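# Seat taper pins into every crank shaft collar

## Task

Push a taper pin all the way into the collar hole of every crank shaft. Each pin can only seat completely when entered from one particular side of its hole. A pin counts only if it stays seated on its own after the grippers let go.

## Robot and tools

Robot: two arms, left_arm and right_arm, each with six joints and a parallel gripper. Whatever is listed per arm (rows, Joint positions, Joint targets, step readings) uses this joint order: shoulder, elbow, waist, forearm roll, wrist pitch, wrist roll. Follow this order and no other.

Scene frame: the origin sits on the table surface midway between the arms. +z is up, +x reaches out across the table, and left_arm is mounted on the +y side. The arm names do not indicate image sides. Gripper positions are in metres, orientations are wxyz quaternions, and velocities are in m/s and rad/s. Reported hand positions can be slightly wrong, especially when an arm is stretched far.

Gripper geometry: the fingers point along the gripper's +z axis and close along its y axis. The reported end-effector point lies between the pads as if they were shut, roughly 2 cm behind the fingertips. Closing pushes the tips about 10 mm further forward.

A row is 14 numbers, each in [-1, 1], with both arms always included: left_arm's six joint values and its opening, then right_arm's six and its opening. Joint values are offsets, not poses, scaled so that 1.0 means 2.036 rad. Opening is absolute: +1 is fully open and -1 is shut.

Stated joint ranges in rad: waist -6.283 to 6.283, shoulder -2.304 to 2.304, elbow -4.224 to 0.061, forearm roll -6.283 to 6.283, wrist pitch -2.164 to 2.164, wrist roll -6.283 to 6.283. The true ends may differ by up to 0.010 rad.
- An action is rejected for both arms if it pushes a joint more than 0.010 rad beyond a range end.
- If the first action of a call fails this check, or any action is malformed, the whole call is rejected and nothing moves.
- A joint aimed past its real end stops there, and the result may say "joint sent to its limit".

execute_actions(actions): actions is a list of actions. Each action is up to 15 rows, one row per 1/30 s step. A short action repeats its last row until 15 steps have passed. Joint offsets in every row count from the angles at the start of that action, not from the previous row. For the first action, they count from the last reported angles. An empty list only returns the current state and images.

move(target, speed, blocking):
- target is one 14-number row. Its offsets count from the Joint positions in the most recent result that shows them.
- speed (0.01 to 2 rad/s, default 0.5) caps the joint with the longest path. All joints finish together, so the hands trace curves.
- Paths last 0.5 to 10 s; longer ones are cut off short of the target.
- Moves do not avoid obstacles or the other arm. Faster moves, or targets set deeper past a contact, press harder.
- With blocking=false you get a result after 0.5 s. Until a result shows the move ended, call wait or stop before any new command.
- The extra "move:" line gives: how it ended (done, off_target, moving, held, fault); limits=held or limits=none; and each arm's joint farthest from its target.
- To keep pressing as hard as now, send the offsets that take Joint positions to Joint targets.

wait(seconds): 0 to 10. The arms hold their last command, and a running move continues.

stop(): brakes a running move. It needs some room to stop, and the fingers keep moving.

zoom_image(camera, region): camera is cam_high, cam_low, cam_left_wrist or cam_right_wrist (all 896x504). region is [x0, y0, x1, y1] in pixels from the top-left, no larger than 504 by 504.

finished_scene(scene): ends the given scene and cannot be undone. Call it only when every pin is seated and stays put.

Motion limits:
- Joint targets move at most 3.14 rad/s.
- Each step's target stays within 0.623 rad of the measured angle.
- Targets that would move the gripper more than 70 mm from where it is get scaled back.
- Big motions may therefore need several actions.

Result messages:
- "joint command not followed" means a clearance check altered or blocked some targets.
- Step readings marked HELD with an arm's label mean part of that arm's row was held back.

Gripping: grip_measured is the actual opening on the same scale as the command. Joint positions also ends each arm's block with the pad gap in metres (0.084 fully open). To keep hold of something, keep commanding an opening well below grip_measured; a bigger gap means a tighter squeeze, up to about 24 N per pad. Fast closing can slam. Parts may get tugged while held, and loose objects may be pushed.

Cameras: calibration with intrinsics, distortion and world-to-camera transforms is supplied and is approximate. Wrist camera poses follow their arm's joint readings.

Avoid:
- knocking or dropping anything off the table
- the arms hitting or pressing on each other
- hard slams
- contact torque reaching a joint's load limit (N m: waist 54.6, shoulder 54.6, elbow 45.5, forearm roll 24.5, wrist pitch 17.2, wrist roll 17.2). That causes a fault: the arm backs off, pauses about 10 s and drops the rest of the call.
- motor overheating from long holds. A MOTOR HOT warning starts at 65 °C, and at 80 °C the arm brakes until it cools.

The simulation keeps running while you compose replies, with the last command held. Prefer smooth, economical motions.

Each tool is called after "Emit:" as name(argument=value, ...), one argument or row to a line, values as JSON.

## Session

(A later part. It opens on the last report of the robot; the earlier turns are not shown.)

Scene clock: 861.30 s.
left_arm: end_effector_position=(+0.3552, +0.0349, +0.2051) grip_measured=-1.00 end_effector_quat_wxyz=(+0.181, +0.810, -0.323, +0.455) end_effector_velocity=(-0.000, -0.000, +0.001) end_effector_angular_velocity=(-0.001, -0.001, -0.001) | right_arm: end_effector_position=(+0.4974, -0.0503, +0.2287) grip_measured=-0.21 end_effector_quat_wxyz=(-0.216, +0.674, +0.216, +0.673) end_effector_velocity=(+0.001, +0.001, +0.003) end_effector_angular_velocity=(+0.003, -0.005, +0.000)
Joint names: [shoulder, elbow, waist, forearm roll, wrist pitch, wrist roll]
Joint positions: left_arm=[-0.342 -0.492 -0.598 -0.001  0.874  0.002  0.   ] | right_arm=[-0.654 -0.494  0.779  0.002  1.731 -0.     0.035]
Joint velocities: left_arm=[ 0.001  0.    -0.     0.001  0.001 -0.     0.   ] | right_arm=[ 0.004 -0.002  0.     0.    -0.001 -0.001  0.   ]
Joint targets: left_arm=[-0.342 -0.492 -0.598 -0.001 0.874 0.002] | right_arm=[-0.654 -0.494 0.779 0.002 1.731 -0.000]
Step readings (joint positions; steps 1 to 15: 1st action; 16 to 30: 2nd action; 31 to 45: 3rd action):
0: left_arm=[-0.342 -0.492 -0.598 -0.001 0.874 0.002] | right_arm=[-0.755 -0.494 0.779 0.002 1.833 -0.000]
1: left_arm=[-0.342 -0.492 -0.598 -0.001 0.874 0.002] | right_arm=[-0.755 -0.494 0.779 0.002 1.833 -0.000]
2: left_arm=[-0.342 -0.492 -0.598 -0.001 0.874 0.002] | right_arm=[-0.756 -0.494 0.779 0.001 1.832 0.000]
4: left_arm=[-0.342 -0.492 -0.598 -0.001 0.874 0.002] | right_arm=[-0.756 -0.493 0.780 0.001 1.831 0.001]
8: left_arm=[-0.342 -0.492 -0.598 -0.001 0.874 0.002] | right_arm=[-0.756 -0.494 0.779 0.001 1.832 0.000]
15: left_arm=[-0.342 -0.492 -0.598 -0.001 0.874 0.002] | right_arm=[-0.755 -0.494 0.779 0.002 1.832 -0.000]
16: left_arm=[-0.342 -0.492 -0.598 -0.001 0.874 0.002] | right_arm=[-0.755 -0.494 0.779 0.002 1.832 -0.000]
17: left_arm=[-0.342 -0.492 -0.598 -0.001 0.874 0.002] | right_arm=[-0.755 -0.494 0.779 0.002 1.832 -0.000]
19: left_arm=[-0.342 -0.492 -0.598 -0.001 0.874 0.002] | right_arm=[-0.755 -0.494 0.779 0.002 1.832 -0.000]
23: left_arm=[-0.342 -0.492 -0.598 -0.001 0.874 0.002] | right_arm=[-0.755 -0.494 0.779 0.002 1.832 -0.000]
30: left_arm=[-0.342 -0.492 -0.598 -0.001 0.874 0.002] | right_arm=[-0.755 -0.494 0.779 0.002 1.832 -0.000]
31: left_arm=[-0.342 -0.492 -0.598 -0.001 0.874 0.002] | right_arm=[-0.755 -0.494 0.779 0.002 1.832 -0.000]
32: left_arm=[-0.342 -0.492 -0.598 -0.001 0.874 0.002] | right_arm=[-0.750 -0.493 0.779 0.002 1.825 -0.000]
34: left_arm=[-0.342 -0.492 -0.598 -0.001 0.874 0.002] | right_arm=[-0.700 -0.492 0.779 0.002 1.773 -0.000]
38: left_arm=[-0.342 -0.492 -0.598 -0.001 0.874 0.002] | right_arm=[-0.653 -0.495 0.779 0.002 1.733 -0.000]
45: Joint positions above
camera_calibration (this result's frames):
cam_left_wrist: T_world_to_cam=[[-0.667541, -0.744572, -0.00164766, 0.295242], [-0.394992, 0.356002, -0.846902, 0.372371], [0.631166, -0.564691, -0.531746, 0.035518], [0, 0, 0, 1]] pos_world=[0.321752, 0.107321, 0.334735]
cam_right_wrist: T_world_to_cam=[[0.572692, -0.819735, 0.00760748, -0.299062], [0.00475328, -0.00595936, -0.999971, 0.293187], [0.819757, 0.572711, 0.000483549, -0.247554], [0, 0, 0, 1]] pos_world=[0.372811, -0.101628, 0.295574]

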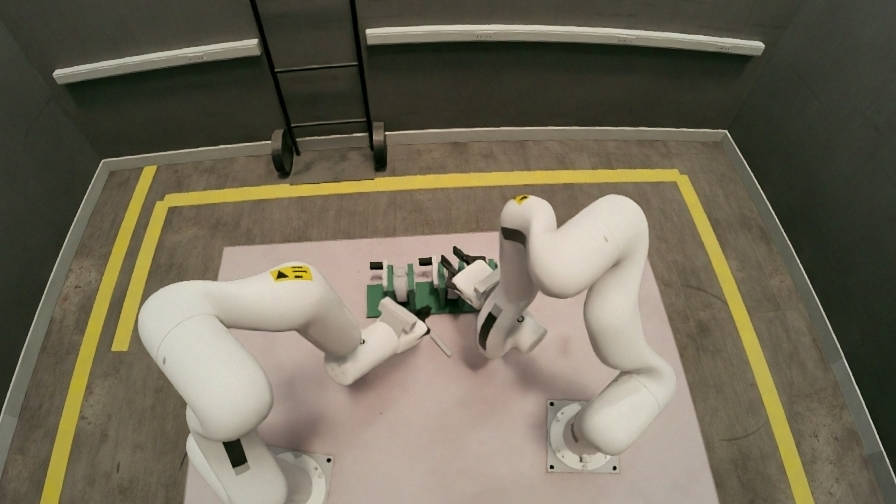

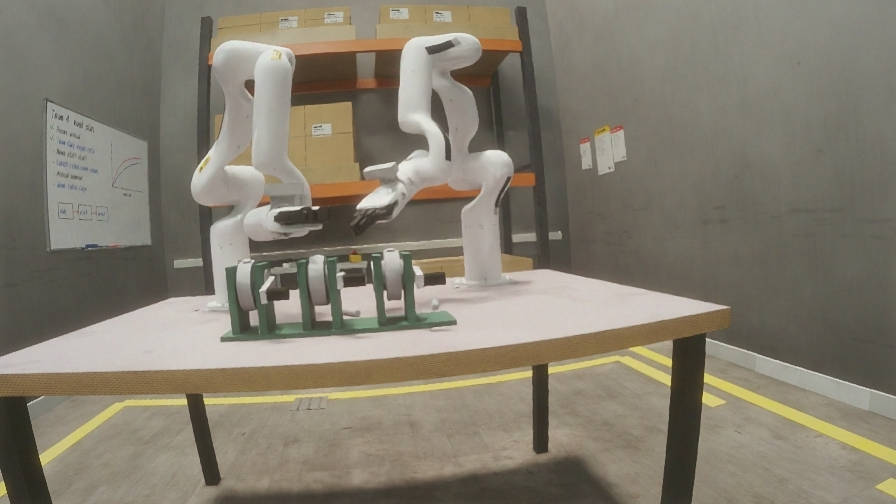

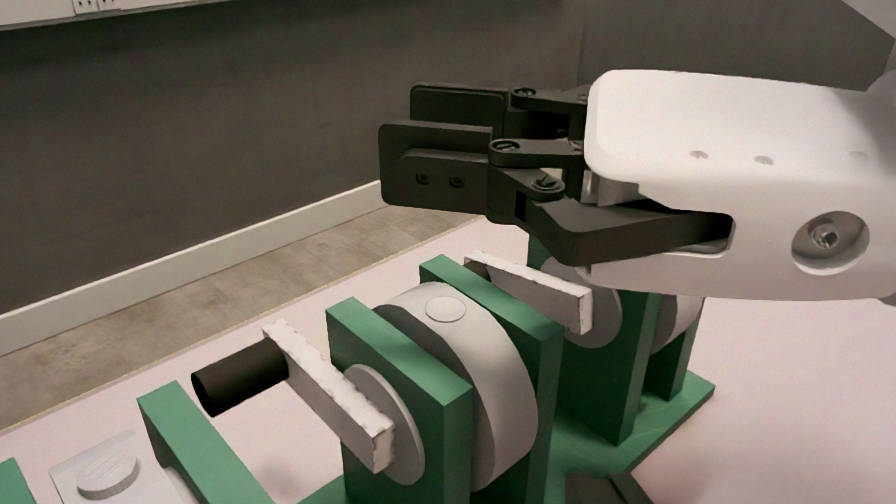

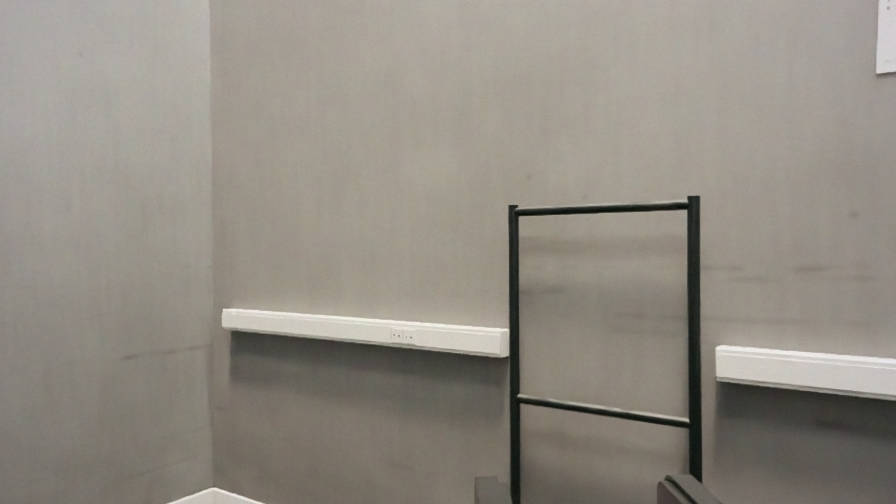

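Emit:
move(
  target=[0.1,-0.15,0.115,0,-0.3,0,-1,0.3,0,-0.121,0,-0.4,0,-1],
  speed=0.8,
)

Emit:
move(
  target=[-0.1,-0.28,0,0,-0.4755,0,-1,0,-0.2247,0,0,-0.7265,0,-1],
  speed=1,
)

Emit:
move(
  target=[-0.157,0,0,0,0,0,-1,-0.17,0,0,0,0,0,-1],
  speed=0.4,
)

Emit:
zoom_image(
  camera="cam_low",
  region=[210,200,430,310],
)

Scene clock: 889.13 s.
left_arm: end_effector_position=(+0.4983, +0.0996, +0.3567) grip_measured=-1.00 end_effector_quat_wxyz=(+0.115, +0.865, -0.233, +0.429) end_effector_velocity=(+0.001, -0.000, +0.002) end_effector_angular_velocity=(-0.001, -0.002, -0.000) | right_arm: end_effector_position=(+0.5772, -0.1658, +0.3852) grip_measured=-1.00 end_effector_quat_wxyz=(-0.118, +0.762, +0.144, +0.620) end_effector_velocity=(+0.000, +0.000, +0.005) end_effector_angular_velocity=(+0.004, -0.009, +0.000)
Joint names: [shoulder, elbow, waist, forearm roll, wrist pitch, wrist roll]
Joint positions: left_arm=[-0.139 -0.797 -0.364 -0.001  0.263  0.002  0.   ] | right_arm=[-0.044 -0.493  0.533  0.002  0.917 -0.     0.   ]
Joint velocities: left_arm=[ 0.002 -0.002 -0.     0.    -0.001  0.     0.   ] | right_arm=[ 0.007 -0.001  0.    -0.     0.002  0.     0.   ]
Joint targets: left_arm=[-0.139 -0.797 -0.364 -0.001 0.263 0.002] | right_arm=[-0.044 -0.494 0.533 0.002 0.916 -0.000]
move: done; limits=none; left_arm: farthest joint: the shoulder, 0.001 radians from its target (0.204 radians at the start); right_arm: farthest joint: the shoulder, 0.001 radians from its target (0.610 radians at the start)
camera_calibration (this result's frames):
cam_left_wrist: T_world_to_cam=[[-0.477189, -0.878791, -0.00404832, 0.358592], [-0.539375, 0.296515, -0.788133, 0.591187], [0.693805, -0.373905, -0.615492, 0.0420757], [0, 0, 0, 1]] pos_world=[0.460795, 0.155565, 0.493282]
cam_right_wrist: T_world_to_cam=[[0.357443, -0.933894, 0.00870751, -0.3358], [-0.185944, -0.0802995, -0.979274, 0.538373], [0.915238, 0.348415, -0.202354, -0.261093], [0, 0, 0, 1]] pos_world=[0.459098, -0.179402, 0.477305]

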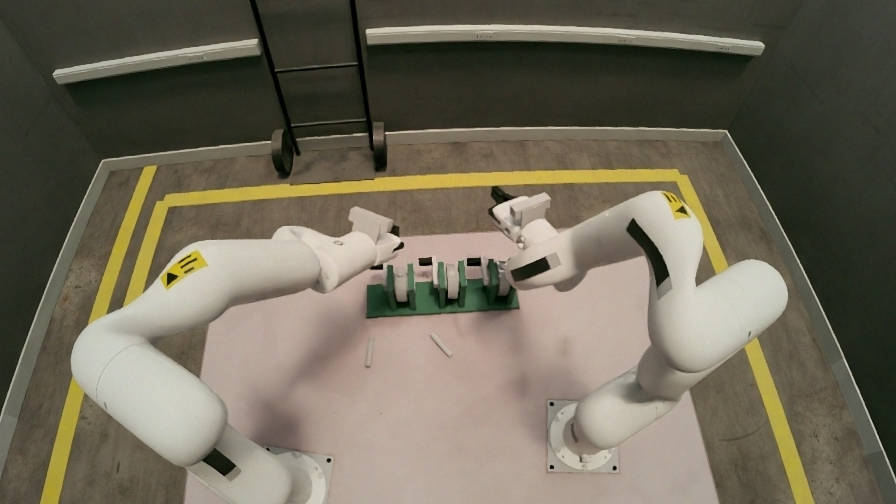

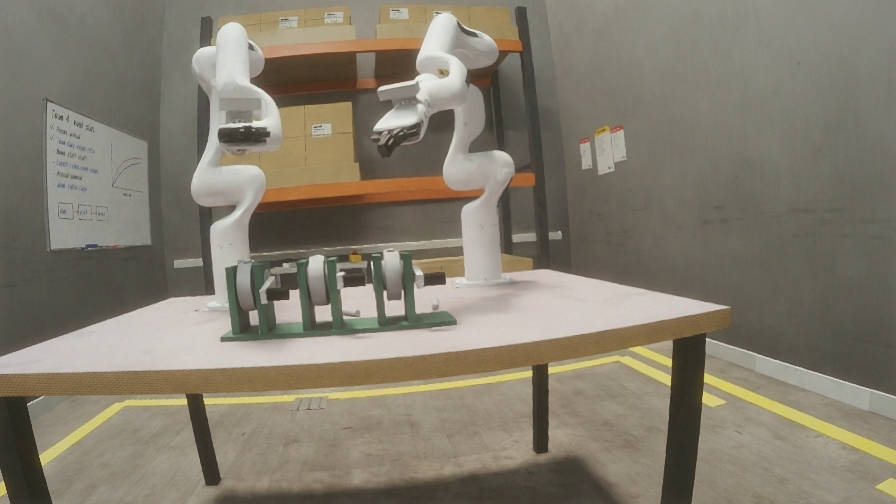

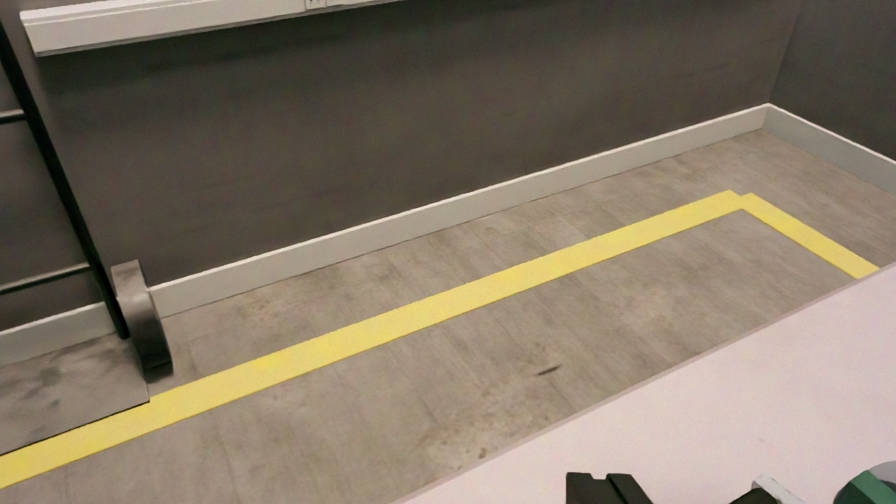

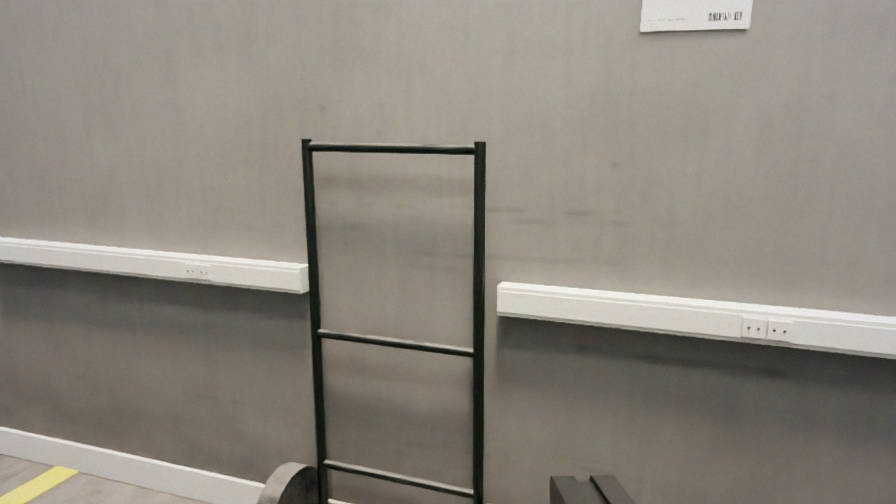

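Scene clock: 891.17 s.
left_arm: end_effector_position=(+0.5171, +0.0886, +0.4057) grip_measured=-1.00 end_effector_quat_wxyz=(+0.041, +0.953, -0.257, +0.153) end_effector_velocity=(+0.000, +0.000, +0.001) end_effector_angular_velocity=(-0.001, -0.001, +0.001) | right_arm: end_effector_position=(+0.5313, -0.1834, +0.3789) grip_measured=-1.00 end_effector_quat_wxyz=(-0.033, +0.968, +0.184, +0.168) end_effector_velocity=(+0.001, +0.000, +0.001) end_effector_angular_velocity=(+0.001, -0.002, +0.000)
Joint names: [shoulder, elbow, waist, forearm roll, wrist pitch, wrist roll]
Joint positions: left_arm=[-0.343 -1.366 -0.364 -0.001 -0.705  0.002  0.   ] | right_arm=[-0.044 -0.951  0.533  0.002 -0.562 -0.     0.   ]
Joint velocities: left_arm=[ 0.001 -0.002  0.001 -0.    -0.001 -0.     0.   ] | right_arm=[ 0.    -0.002 -0.     0.    -0.001 -0.001  0.   ]
Joint targets: left_arm=[-0.343 -1.367 -0.364 -0.001 -0.705 0.002] | right_arm=[-0.044 -0.951 0.533 0.002 -0.562 -0.000]
move: done; limits=none; left_arm: farthest joint: the elbow, 0.001 radians from its target (0.570 radians at the start); right_arm: farthest joint: the waist, 0.000 radians from its target (0.000 radians at the start)
camera_calibration (this result's frames):
cam_left_wrist: T_world_to_cam=[[-0.483598, -0.875103, -0.0180805, 0.366722], [-0.831867, 0.465934, -0.301499, 0.582009], [0.272268, -0.130764, -0.953295, 0.388555], [0, 0, 0, 1]] pos_world=[0.55571, 0.100551, 0.552514]
cam_right_wrist: T_world_to_cam=[[0.369525, -0.929148, 0.0115968, -0.342382], [-0.872891, -0.351377, -0.338521, 0.594739], [0.318611, 0.114969, -0.940887, 0.339717], [0, 0, 0, 1]] pos_world=[0.537424, -0.148203, 0.524937]

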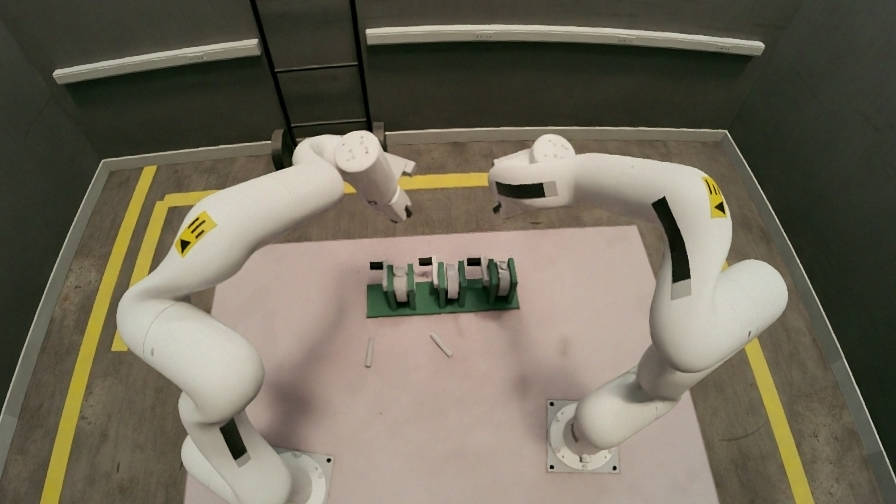

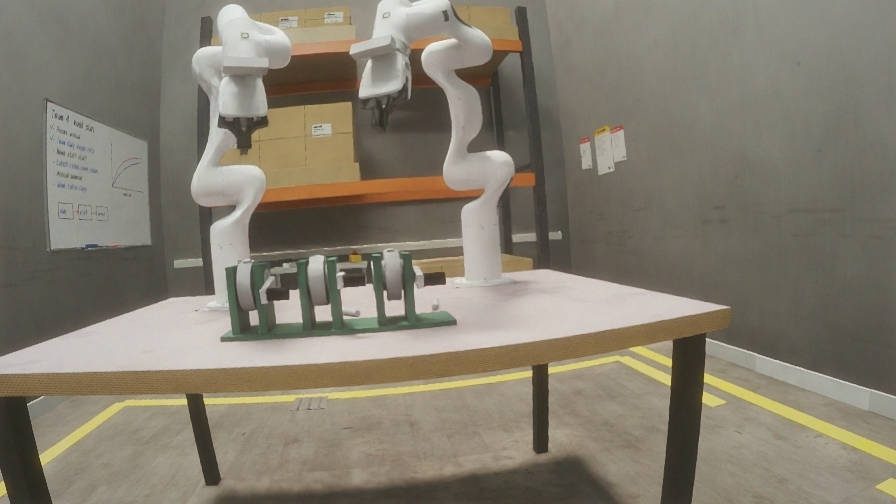

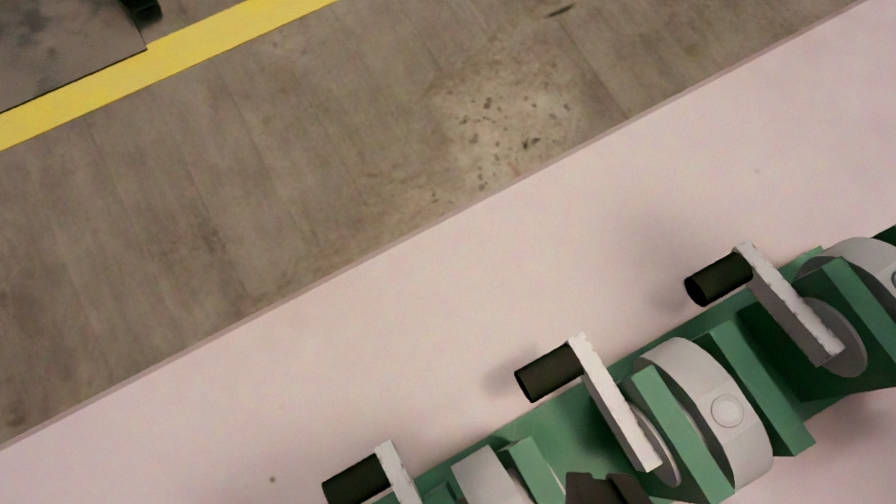

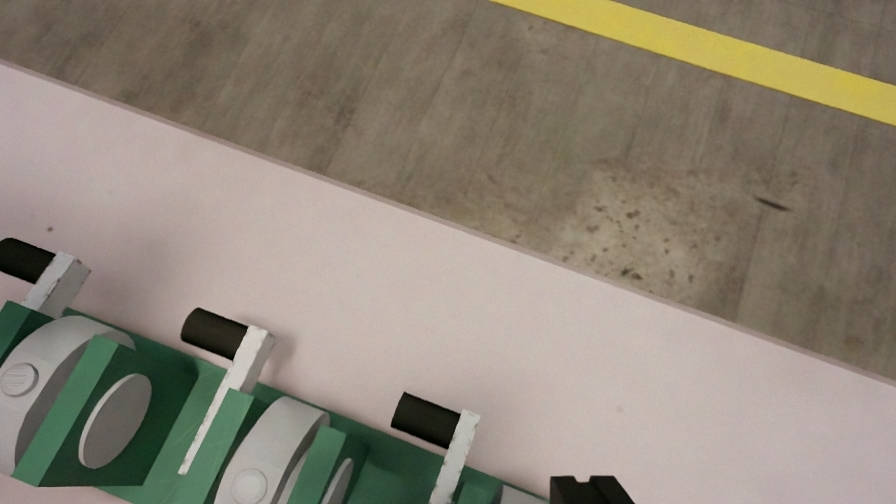

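Scene clock: 892.40 s.
left_arm: end_effector_position=(+0.5003, +0.0983, +0.2003) grip_measured=-1.00 end_effector_quat_wxyz=(+0.000, +0.966, -0.260, +0.000) end_effector_velocity=(-0.001, +0.001, -0.003) end_effector_angular_velocity=(+0.002, +0.005, +0.001) | right_arm: end_effector_position=(+0.5072, -0.1929, +0.1995) grip_measured=-1.00 end_effector_quat_wxyz=(-0.000, +0.982, +0.186, -0.000) end_effector_velocity=(-0.001, -0.001, -0.002) end_effector_angular_velocity=(-0.002, +0.005, -0.001)
Joint names: [shoulder, elbow, waist, forearm roll, wrist pitch, wrist roll]
Joint positions: left_arm=[-0.661 -1.367 -0.364 -0.001 -0.705  0.002  0.   ] | right_arm=[-0.389 -0.951  0.533  0.002 -0.562 -0.     0.   ]
Joint velocities: left_arm=[-0.004  0.002  0.    -0.001  0.001 -0.     0.   ] | right_arm=[-0.002  0.002 -0.001  0.    -0.001 -0.     0.   ]
Joint targets: left_arm=[-0.662 -1.366 -0.364 -0.001 -0.705 0.002] | right_arm=[-0.390 -0.951 0.533 0.002 -0.562 -0.000]
move: done; limits=none; left_arm: farthest joint: the shoulder, 0.001 radians from its target (0.320 radians at the start); right_arm: farthest joint: the shoulder, 0.001 radians from its target (0.346 radians at the start)
camera_calibration (this result's frames):
cam_left_wrist: T_world_to_cam=[[-0.489357, -0.871771, -0.0233408, 0.367002], [-0.872083, 0.489216, 0.0118053, 0.456674], [0.00112714, 0.0261321, -0.999658, 0.328112], [0, 0, 0, 1]] pos_world=[0.577483, 0.0879557, 0.331175]
cam_right_wrist: T_world_to_cam=[[0.373052, -0.927755, 0.0101923, -0.341484], [-0.927801, -0.373075, -0.000454236, 0.465858], [0.0042239, -0.00928694, -0.999948, 0.327063], [0, 0, 0, 1]] pos_world=[0.558233, -0.139976, 0.330738]

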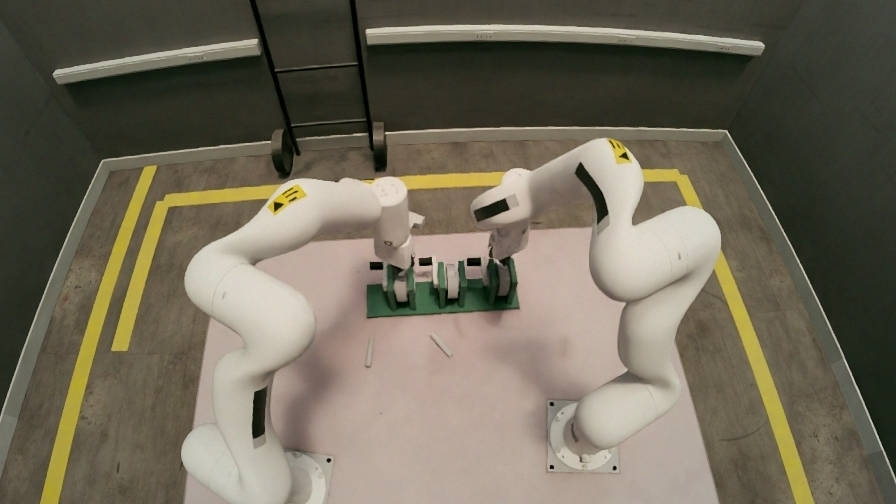

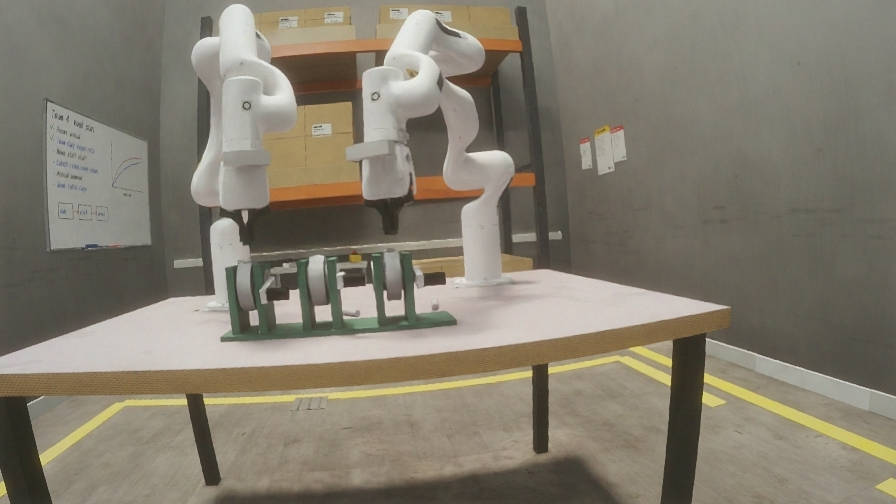

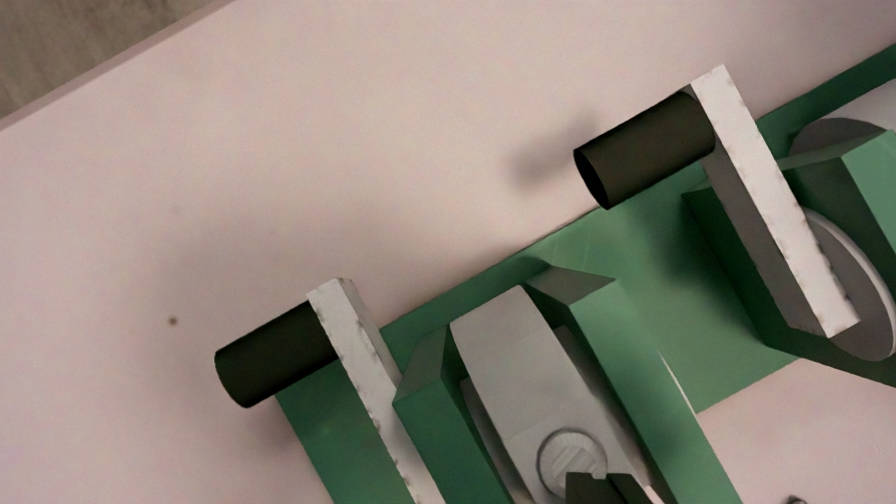

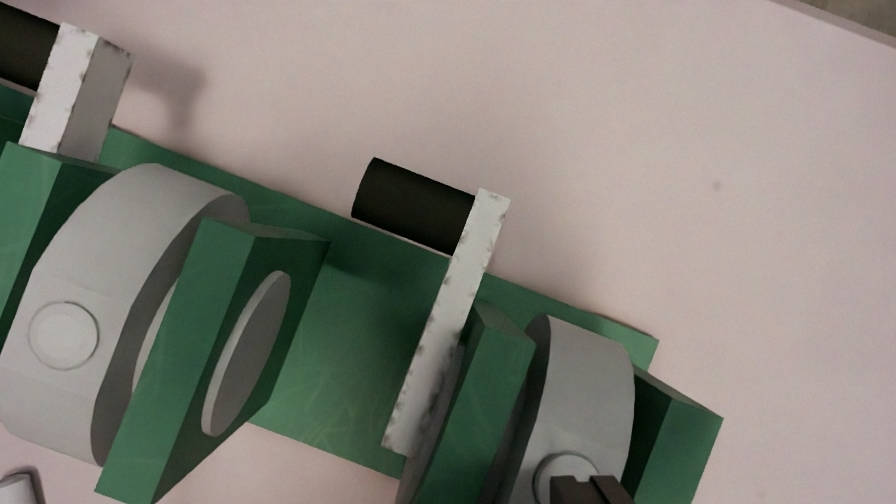

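Region (210, 200, 430, 310) of cam_low's 896x504 image, scaled by 2.291, with more detail than that image has.

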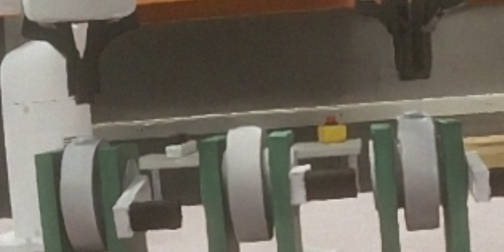

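Emit:
move(
  target=[-0.0085,-0.0142,0,0,-0.006,0,-1,0,0,0,0,0,0,-1],
  speed=0.1,
)

Emit:
move(
  target=[-0.0215,0.0059,0,0,0.027,0,-1,-0.027,0.006,0,0,0.033,0,-1],
  speed=0.03,
)

Emit:
zoom_image(
  camera="cam_low",
  region=[210,200,430,310],
)

Scene clock: 904.23 s.
left_arm: end_effector_position=(+0.5070, +0.0944, +0.2007) grip_measured=-1.00 end_effector_quat_wxyz=(+0.000, +0.966, -0.260, +0.000) end_effector_velocity=(+0.001, +0.000, +0.001) end_effector_angular_velocity=(-0.001, -0.002, +0.001) | right_arm: end_effector_position=(+0.5072, -0.1929, +0.1995) grip_measured=-1.00 end_effector_quat_wxyz=(-0.000, +0.982, +0.186, -0.000) end_effector_velocity=(-0.000, -0.000, -0.000) end_effector_angular_velocity=(-0.000, +0.002, +0.000)
Joint names: [shoulder, elbow, waist, forearm roll, wrist pitch, wrist roll]
Joint positions: left_arm=[-0.679 -1.396 -0.364 -0.001 -0.717  0.002  0.   ] | right_arm=[-0.389 -0.951  0.533  0.002 -0.562 -0.     0.   ]
Joint velocities: left_arm=[ 0.001 -0.     0.001  0.     0.001  0.     0.   ] | right_arm=[-0.001  0.     0.     0.001 -0.001 -0.001  0.   ]
Joint targets: left_arm=[-0.679 -1.396 -0.364 -0.001 -0.717 0.002] | right_arm=[-0.389 -0.951 0.533 0.002 -0.562 -0.000]
move: done; limits=none; left_arm: farthest joint: the waist, 0.000 radians from its target (0.000 radians at the start); right_arm: farthest joint: the waist, 0.000 radians from its target (0.000 radians at the start)
camera_calibration (this result's frames):
cam_left_wrist: T_world_to_cam=[[-0.489373, -0.871762, -0.0233415, 0.366916], [-0.872075, 0.489215, 0.0124252, 0.464267], [0.000587179, 0.0264361, -0.99965, 0.328814], [0, 0, 0, 1]] pos_world=[0.584241, 0.0840447, 0.331494]
cam_right_wrist: T_world_to_cam=[[0.373052, -0.927755, 0.0101923, -0.341484], [-0.927801, -0.373075, -0.000446756, 0.465854], [0.00421699, -0.0092898, -0.999948, 0.327063], [0, 0, 0, 1]] pos_world=[0.558231, -0.139976, 0.330734]

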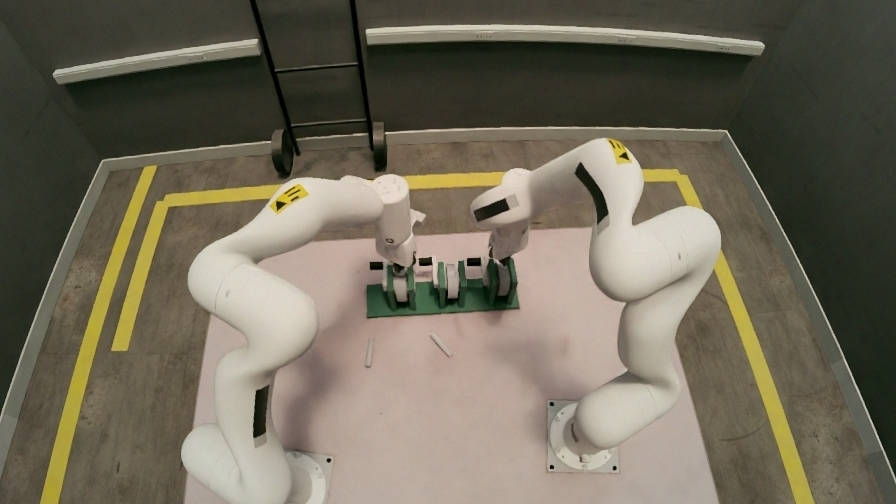

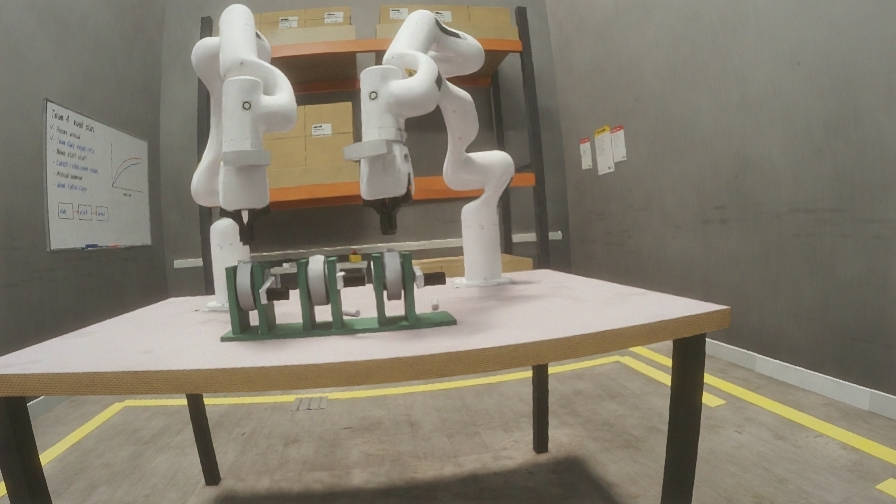

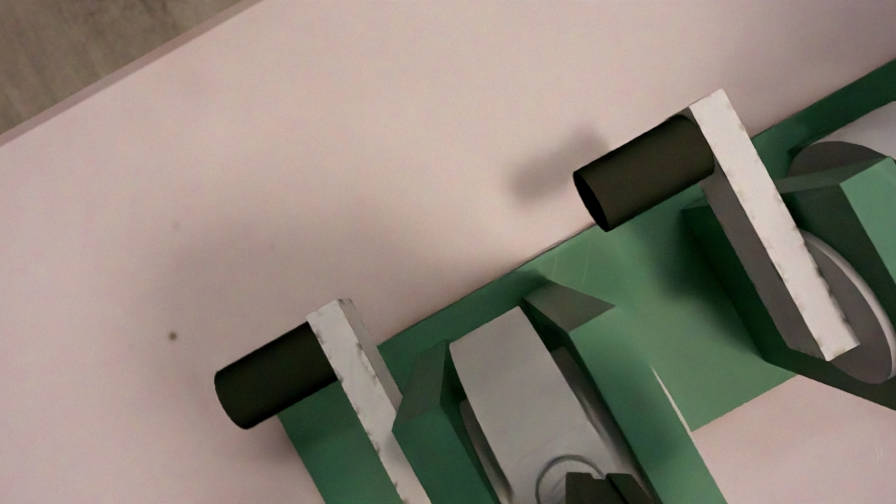

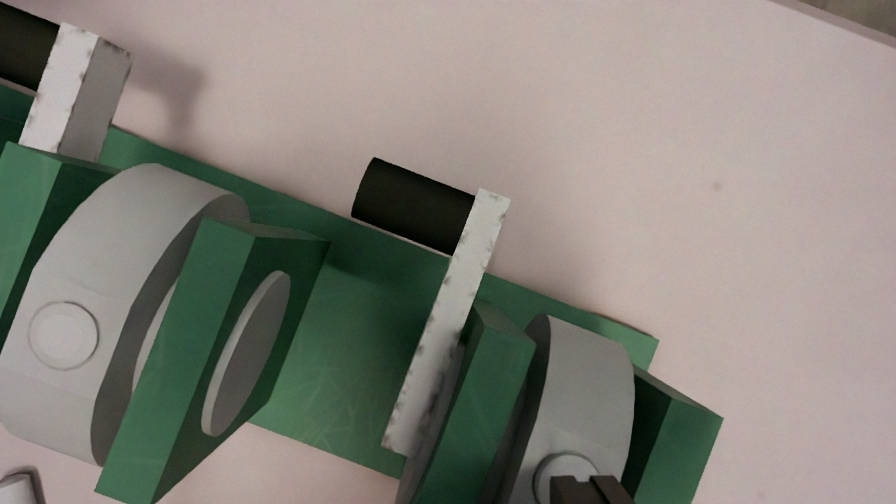

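Scene clock: 906.77 s.
left_arm: end_effector_position=(+0.5092, +0.0934, +0.1724) grip_measured=-1.00 end_effector_quat_wxyz=(+0.001, +0.966, -0.260, +0.004) end_effector_velocity=(-0.000, -0.002, +0.001) end_effector_angular_velocity=(-0.003, -0.001, +0.000) | right_arm: end_effector_position=(+0.5101, -0.1920, +0.1705) grip_measured=-1.00 end_effector_quat_wxyz=(-0.001, +0.982, +0.186, +0.003) end_effector_velocity=(+0.000, +0.001, +0.000) end_effector_angular_velocity=(+0.001, -0.000, +0.000)
Joint names: [shoulder, elbow, waist, forearm roll, wrist pitch, wrist roll]
Joint positions: left_arm=[-0.718 -1.387 -0.364 -0.001 -0.662  0.002  0.   ] | right_arm=[-0.442 -0.943  0.532  0.001 -0.494 -0.     0.   ]
Joint velocities: left_arm=[ 0.001  0.001 -0.002 -0.003  0.002  0.     0.   ] | right_arm=[-0.001 -0.002  0.001  0.001 -0.    -0.     0.   ]
Joint targets: left_arm=[-0.722 -1.384 -0.364 -0.001 -0.662 0.002] | right_arm=[-0.444 -0.939 0.533 0.002 -0.495 -0.000]
move: done; limits=none; left_arm: farthest joint: the shoulder, 0.005 radians from its target (0.044 radians at the start); right_arm: farthest joint: the elbow, 0.004 radians from its target (0.012 radians at the start)
camera_calibration (this result's frames):
cam_left_wrist: T_world_to_cam=[[-0.489163, -0.871878, -0.0234077, 0.366327], [-0.872165, 0.489185, 0.00516484, 0.468286], [0.00694758, 0.0229418, -0.999713, 0.297682], [0, 0, 0, 1]] pos_world=[0.585548, 0.0834847, 0.303753]
cam_right_wrist: T_world_to_cam=[[0.372901, -0.927812, 0.0104364, -0.341354], [-0.927802, -0.372987, -0.00798692, 0.470105], [0.011303, -0.00670458, -0.999914, 0.294915], [0, 0, 0, 1]] pos_world=[0.560122, -0.139392, 0.302207]

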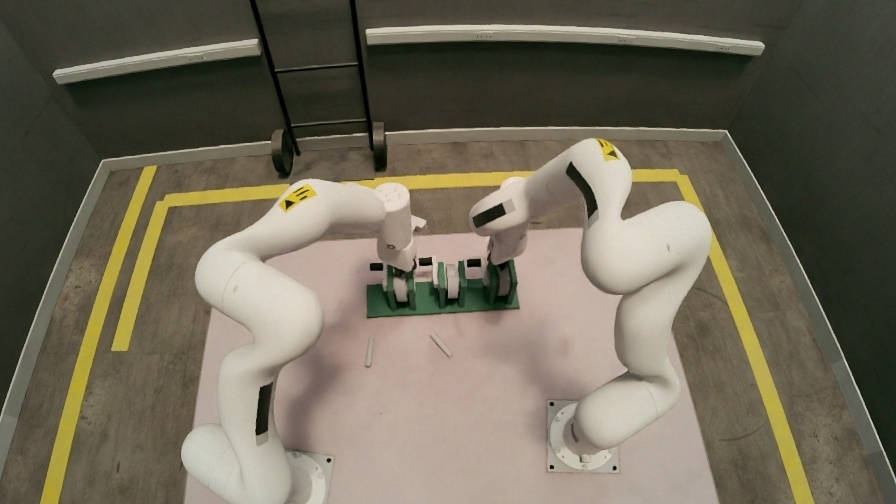

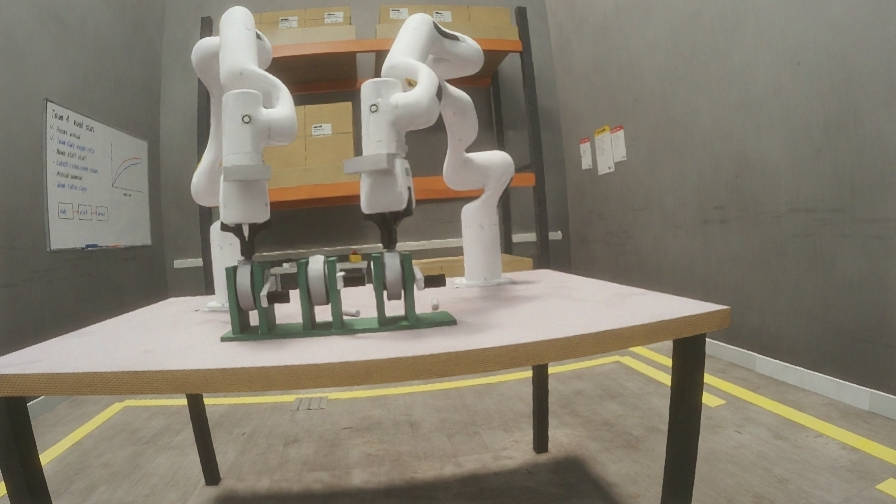

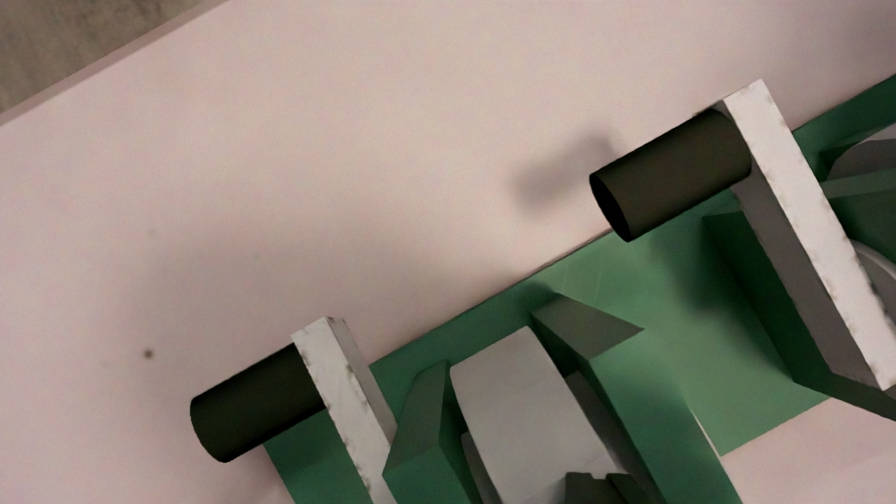

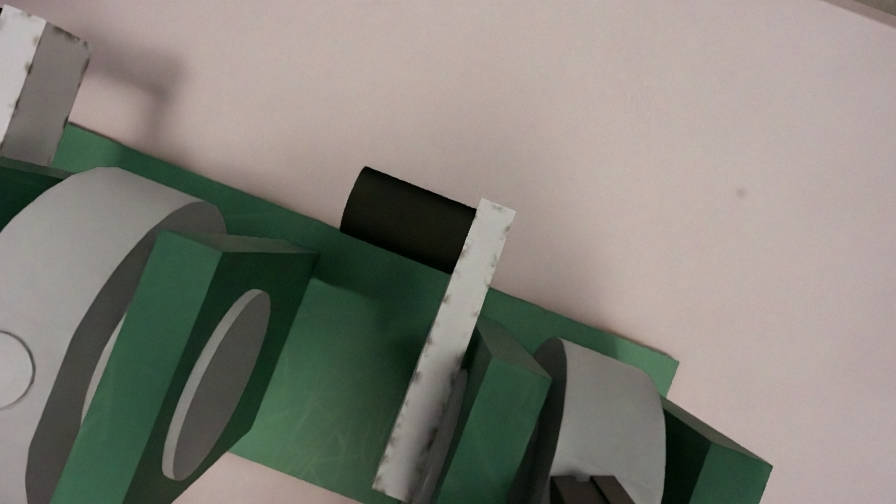

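Region (210, 200, 430, 310) of cam_low's 896x504 image, scaled by 2.291, with more detail than that image has.

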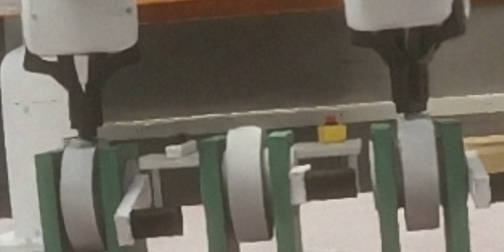

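Emit:
move(
  target=[0.06,0,0,0,-0.03,0,-1,0.07,0,0,0,-0.03,0,-1],
  speed=0.2,
)

Emit:
zoom_image(
  camera="cam_low",
  region=[210,235,430,335],
)

Scene clock: 915.73 s.
left_arm: end_effector_position=(+0.5122, +0.0916, +0.2499) grip_measured=-1.00 end_effector_quat_wxyz=(+0.009, +0.965, -0.260, +0.033) end_effector_velocity=(+0.001, -0.000, +0.001) end_effector_angular_velocity=(-0.001, -0.003, -0.001) | right_arm: end_effector_position=(+0.5169, -0.1892, +0.2421) grip_measured=-1.00 end_effector_quat_wxyz=(-0.009, +0.982, +0.186, +0.043) end_effector_velocity=(+0.001, +0.000, +0.002) end_effector_angular_velocity=(+0.001, -0.003, +0.001)
Joint names: [shoulder, elbow, waist, forearm roll, wrist pitch, wrist roll]
Joint positions: left_arm=[-0.596 -1.387 -0.364 -0.001 -0.723  0.002  0.   ] | right_arm=[-0.3   -0.943  0.532  0.001 -0.555 -0.     0.   ]
Joint velocities: left_arm=[ 0.001 -0.    -0.     0.001  0.002  0.     0.   ] | right_arm=[ 0.003 -0.001 -0.    -0.    -0.001 -0.001  0.   ]
Joint targets: left_arm=[-0.595 -1.387 -0.364 -0.001 -0.723 0.002] | right_arm=[-0.299 -0.943 0.532 0.001 -0.555 -0.000]
move: done; limits=none; left_arm: farthest joint: the waist, 0.000 radians from its target (0.000 radians at the start); right_arm: farthest joint: the waist, 0.000 radians from its target (0.001 radians at the start)
camera_calibration (this result's frames):
cam_left_wrist: T_world_to_cam=[[-0.487977, -0.872565, -0.0225491, 0.367326], [-0.870851, 0.488444, -0.0551393, 0.485903], [0.0591265, -0.00726983, -0.998224, 0.350879], [0, 0, 0, 1]] pos_world=[0.58165, 0.0857301, 0.385331]
cam_right_wrist: T_world_to_cam=[[0.372151, -0.928109, 0.0108157, -0.341886], [-0.924149, -0.371596, -0.0886883, 0.49598], [0.0863316, 0.0230101, -0.996001, 0.332302], [0, 0, 0, 1]] pos_world=[0.556904, -0.14065, 0.378659]

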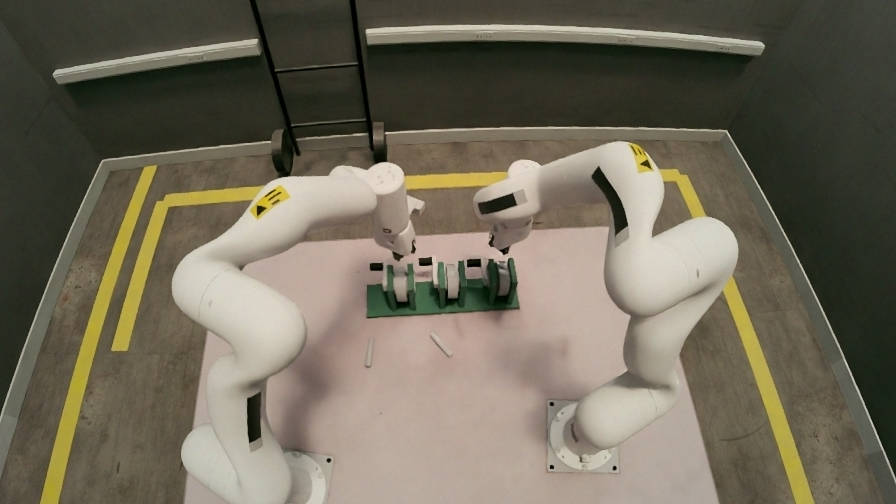

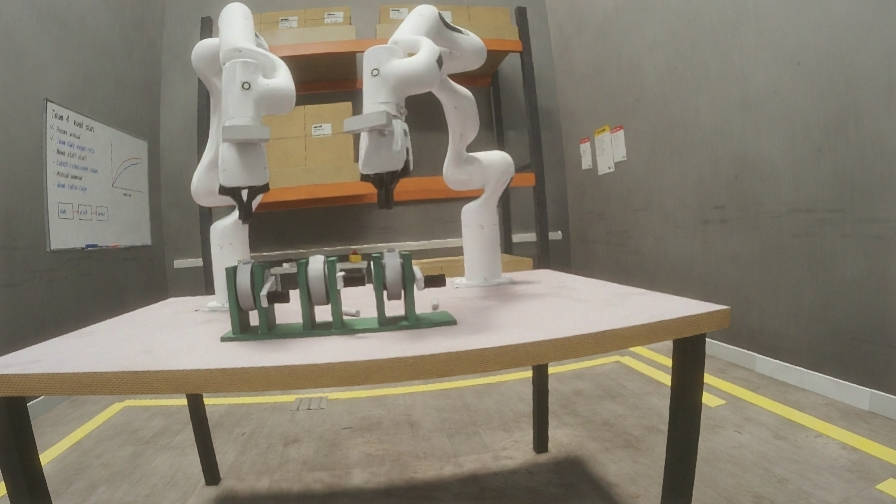

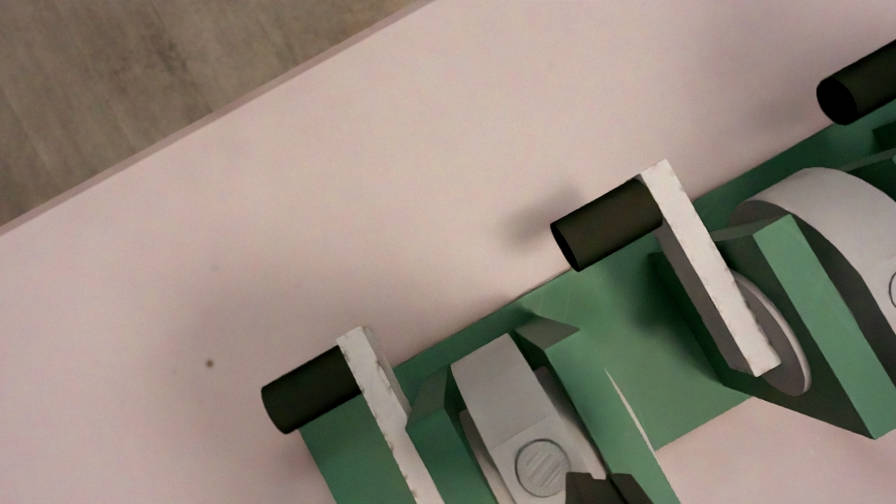

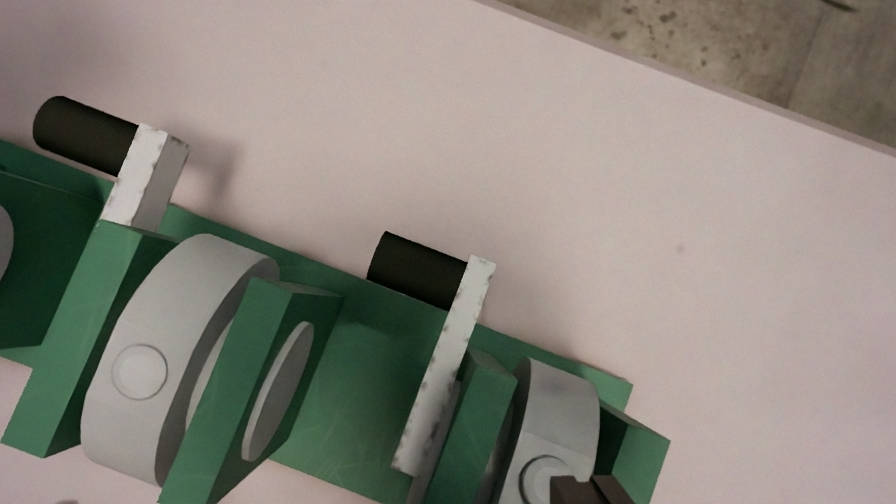

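Region (210, 235, 430, 335) of cam_low's 896x504 image, scaled by 2.291, with more detail than that image has; it fills the top 229 rows of this view, and the rest is white.

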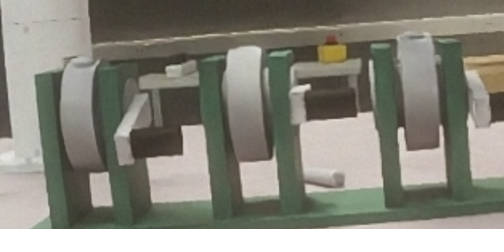

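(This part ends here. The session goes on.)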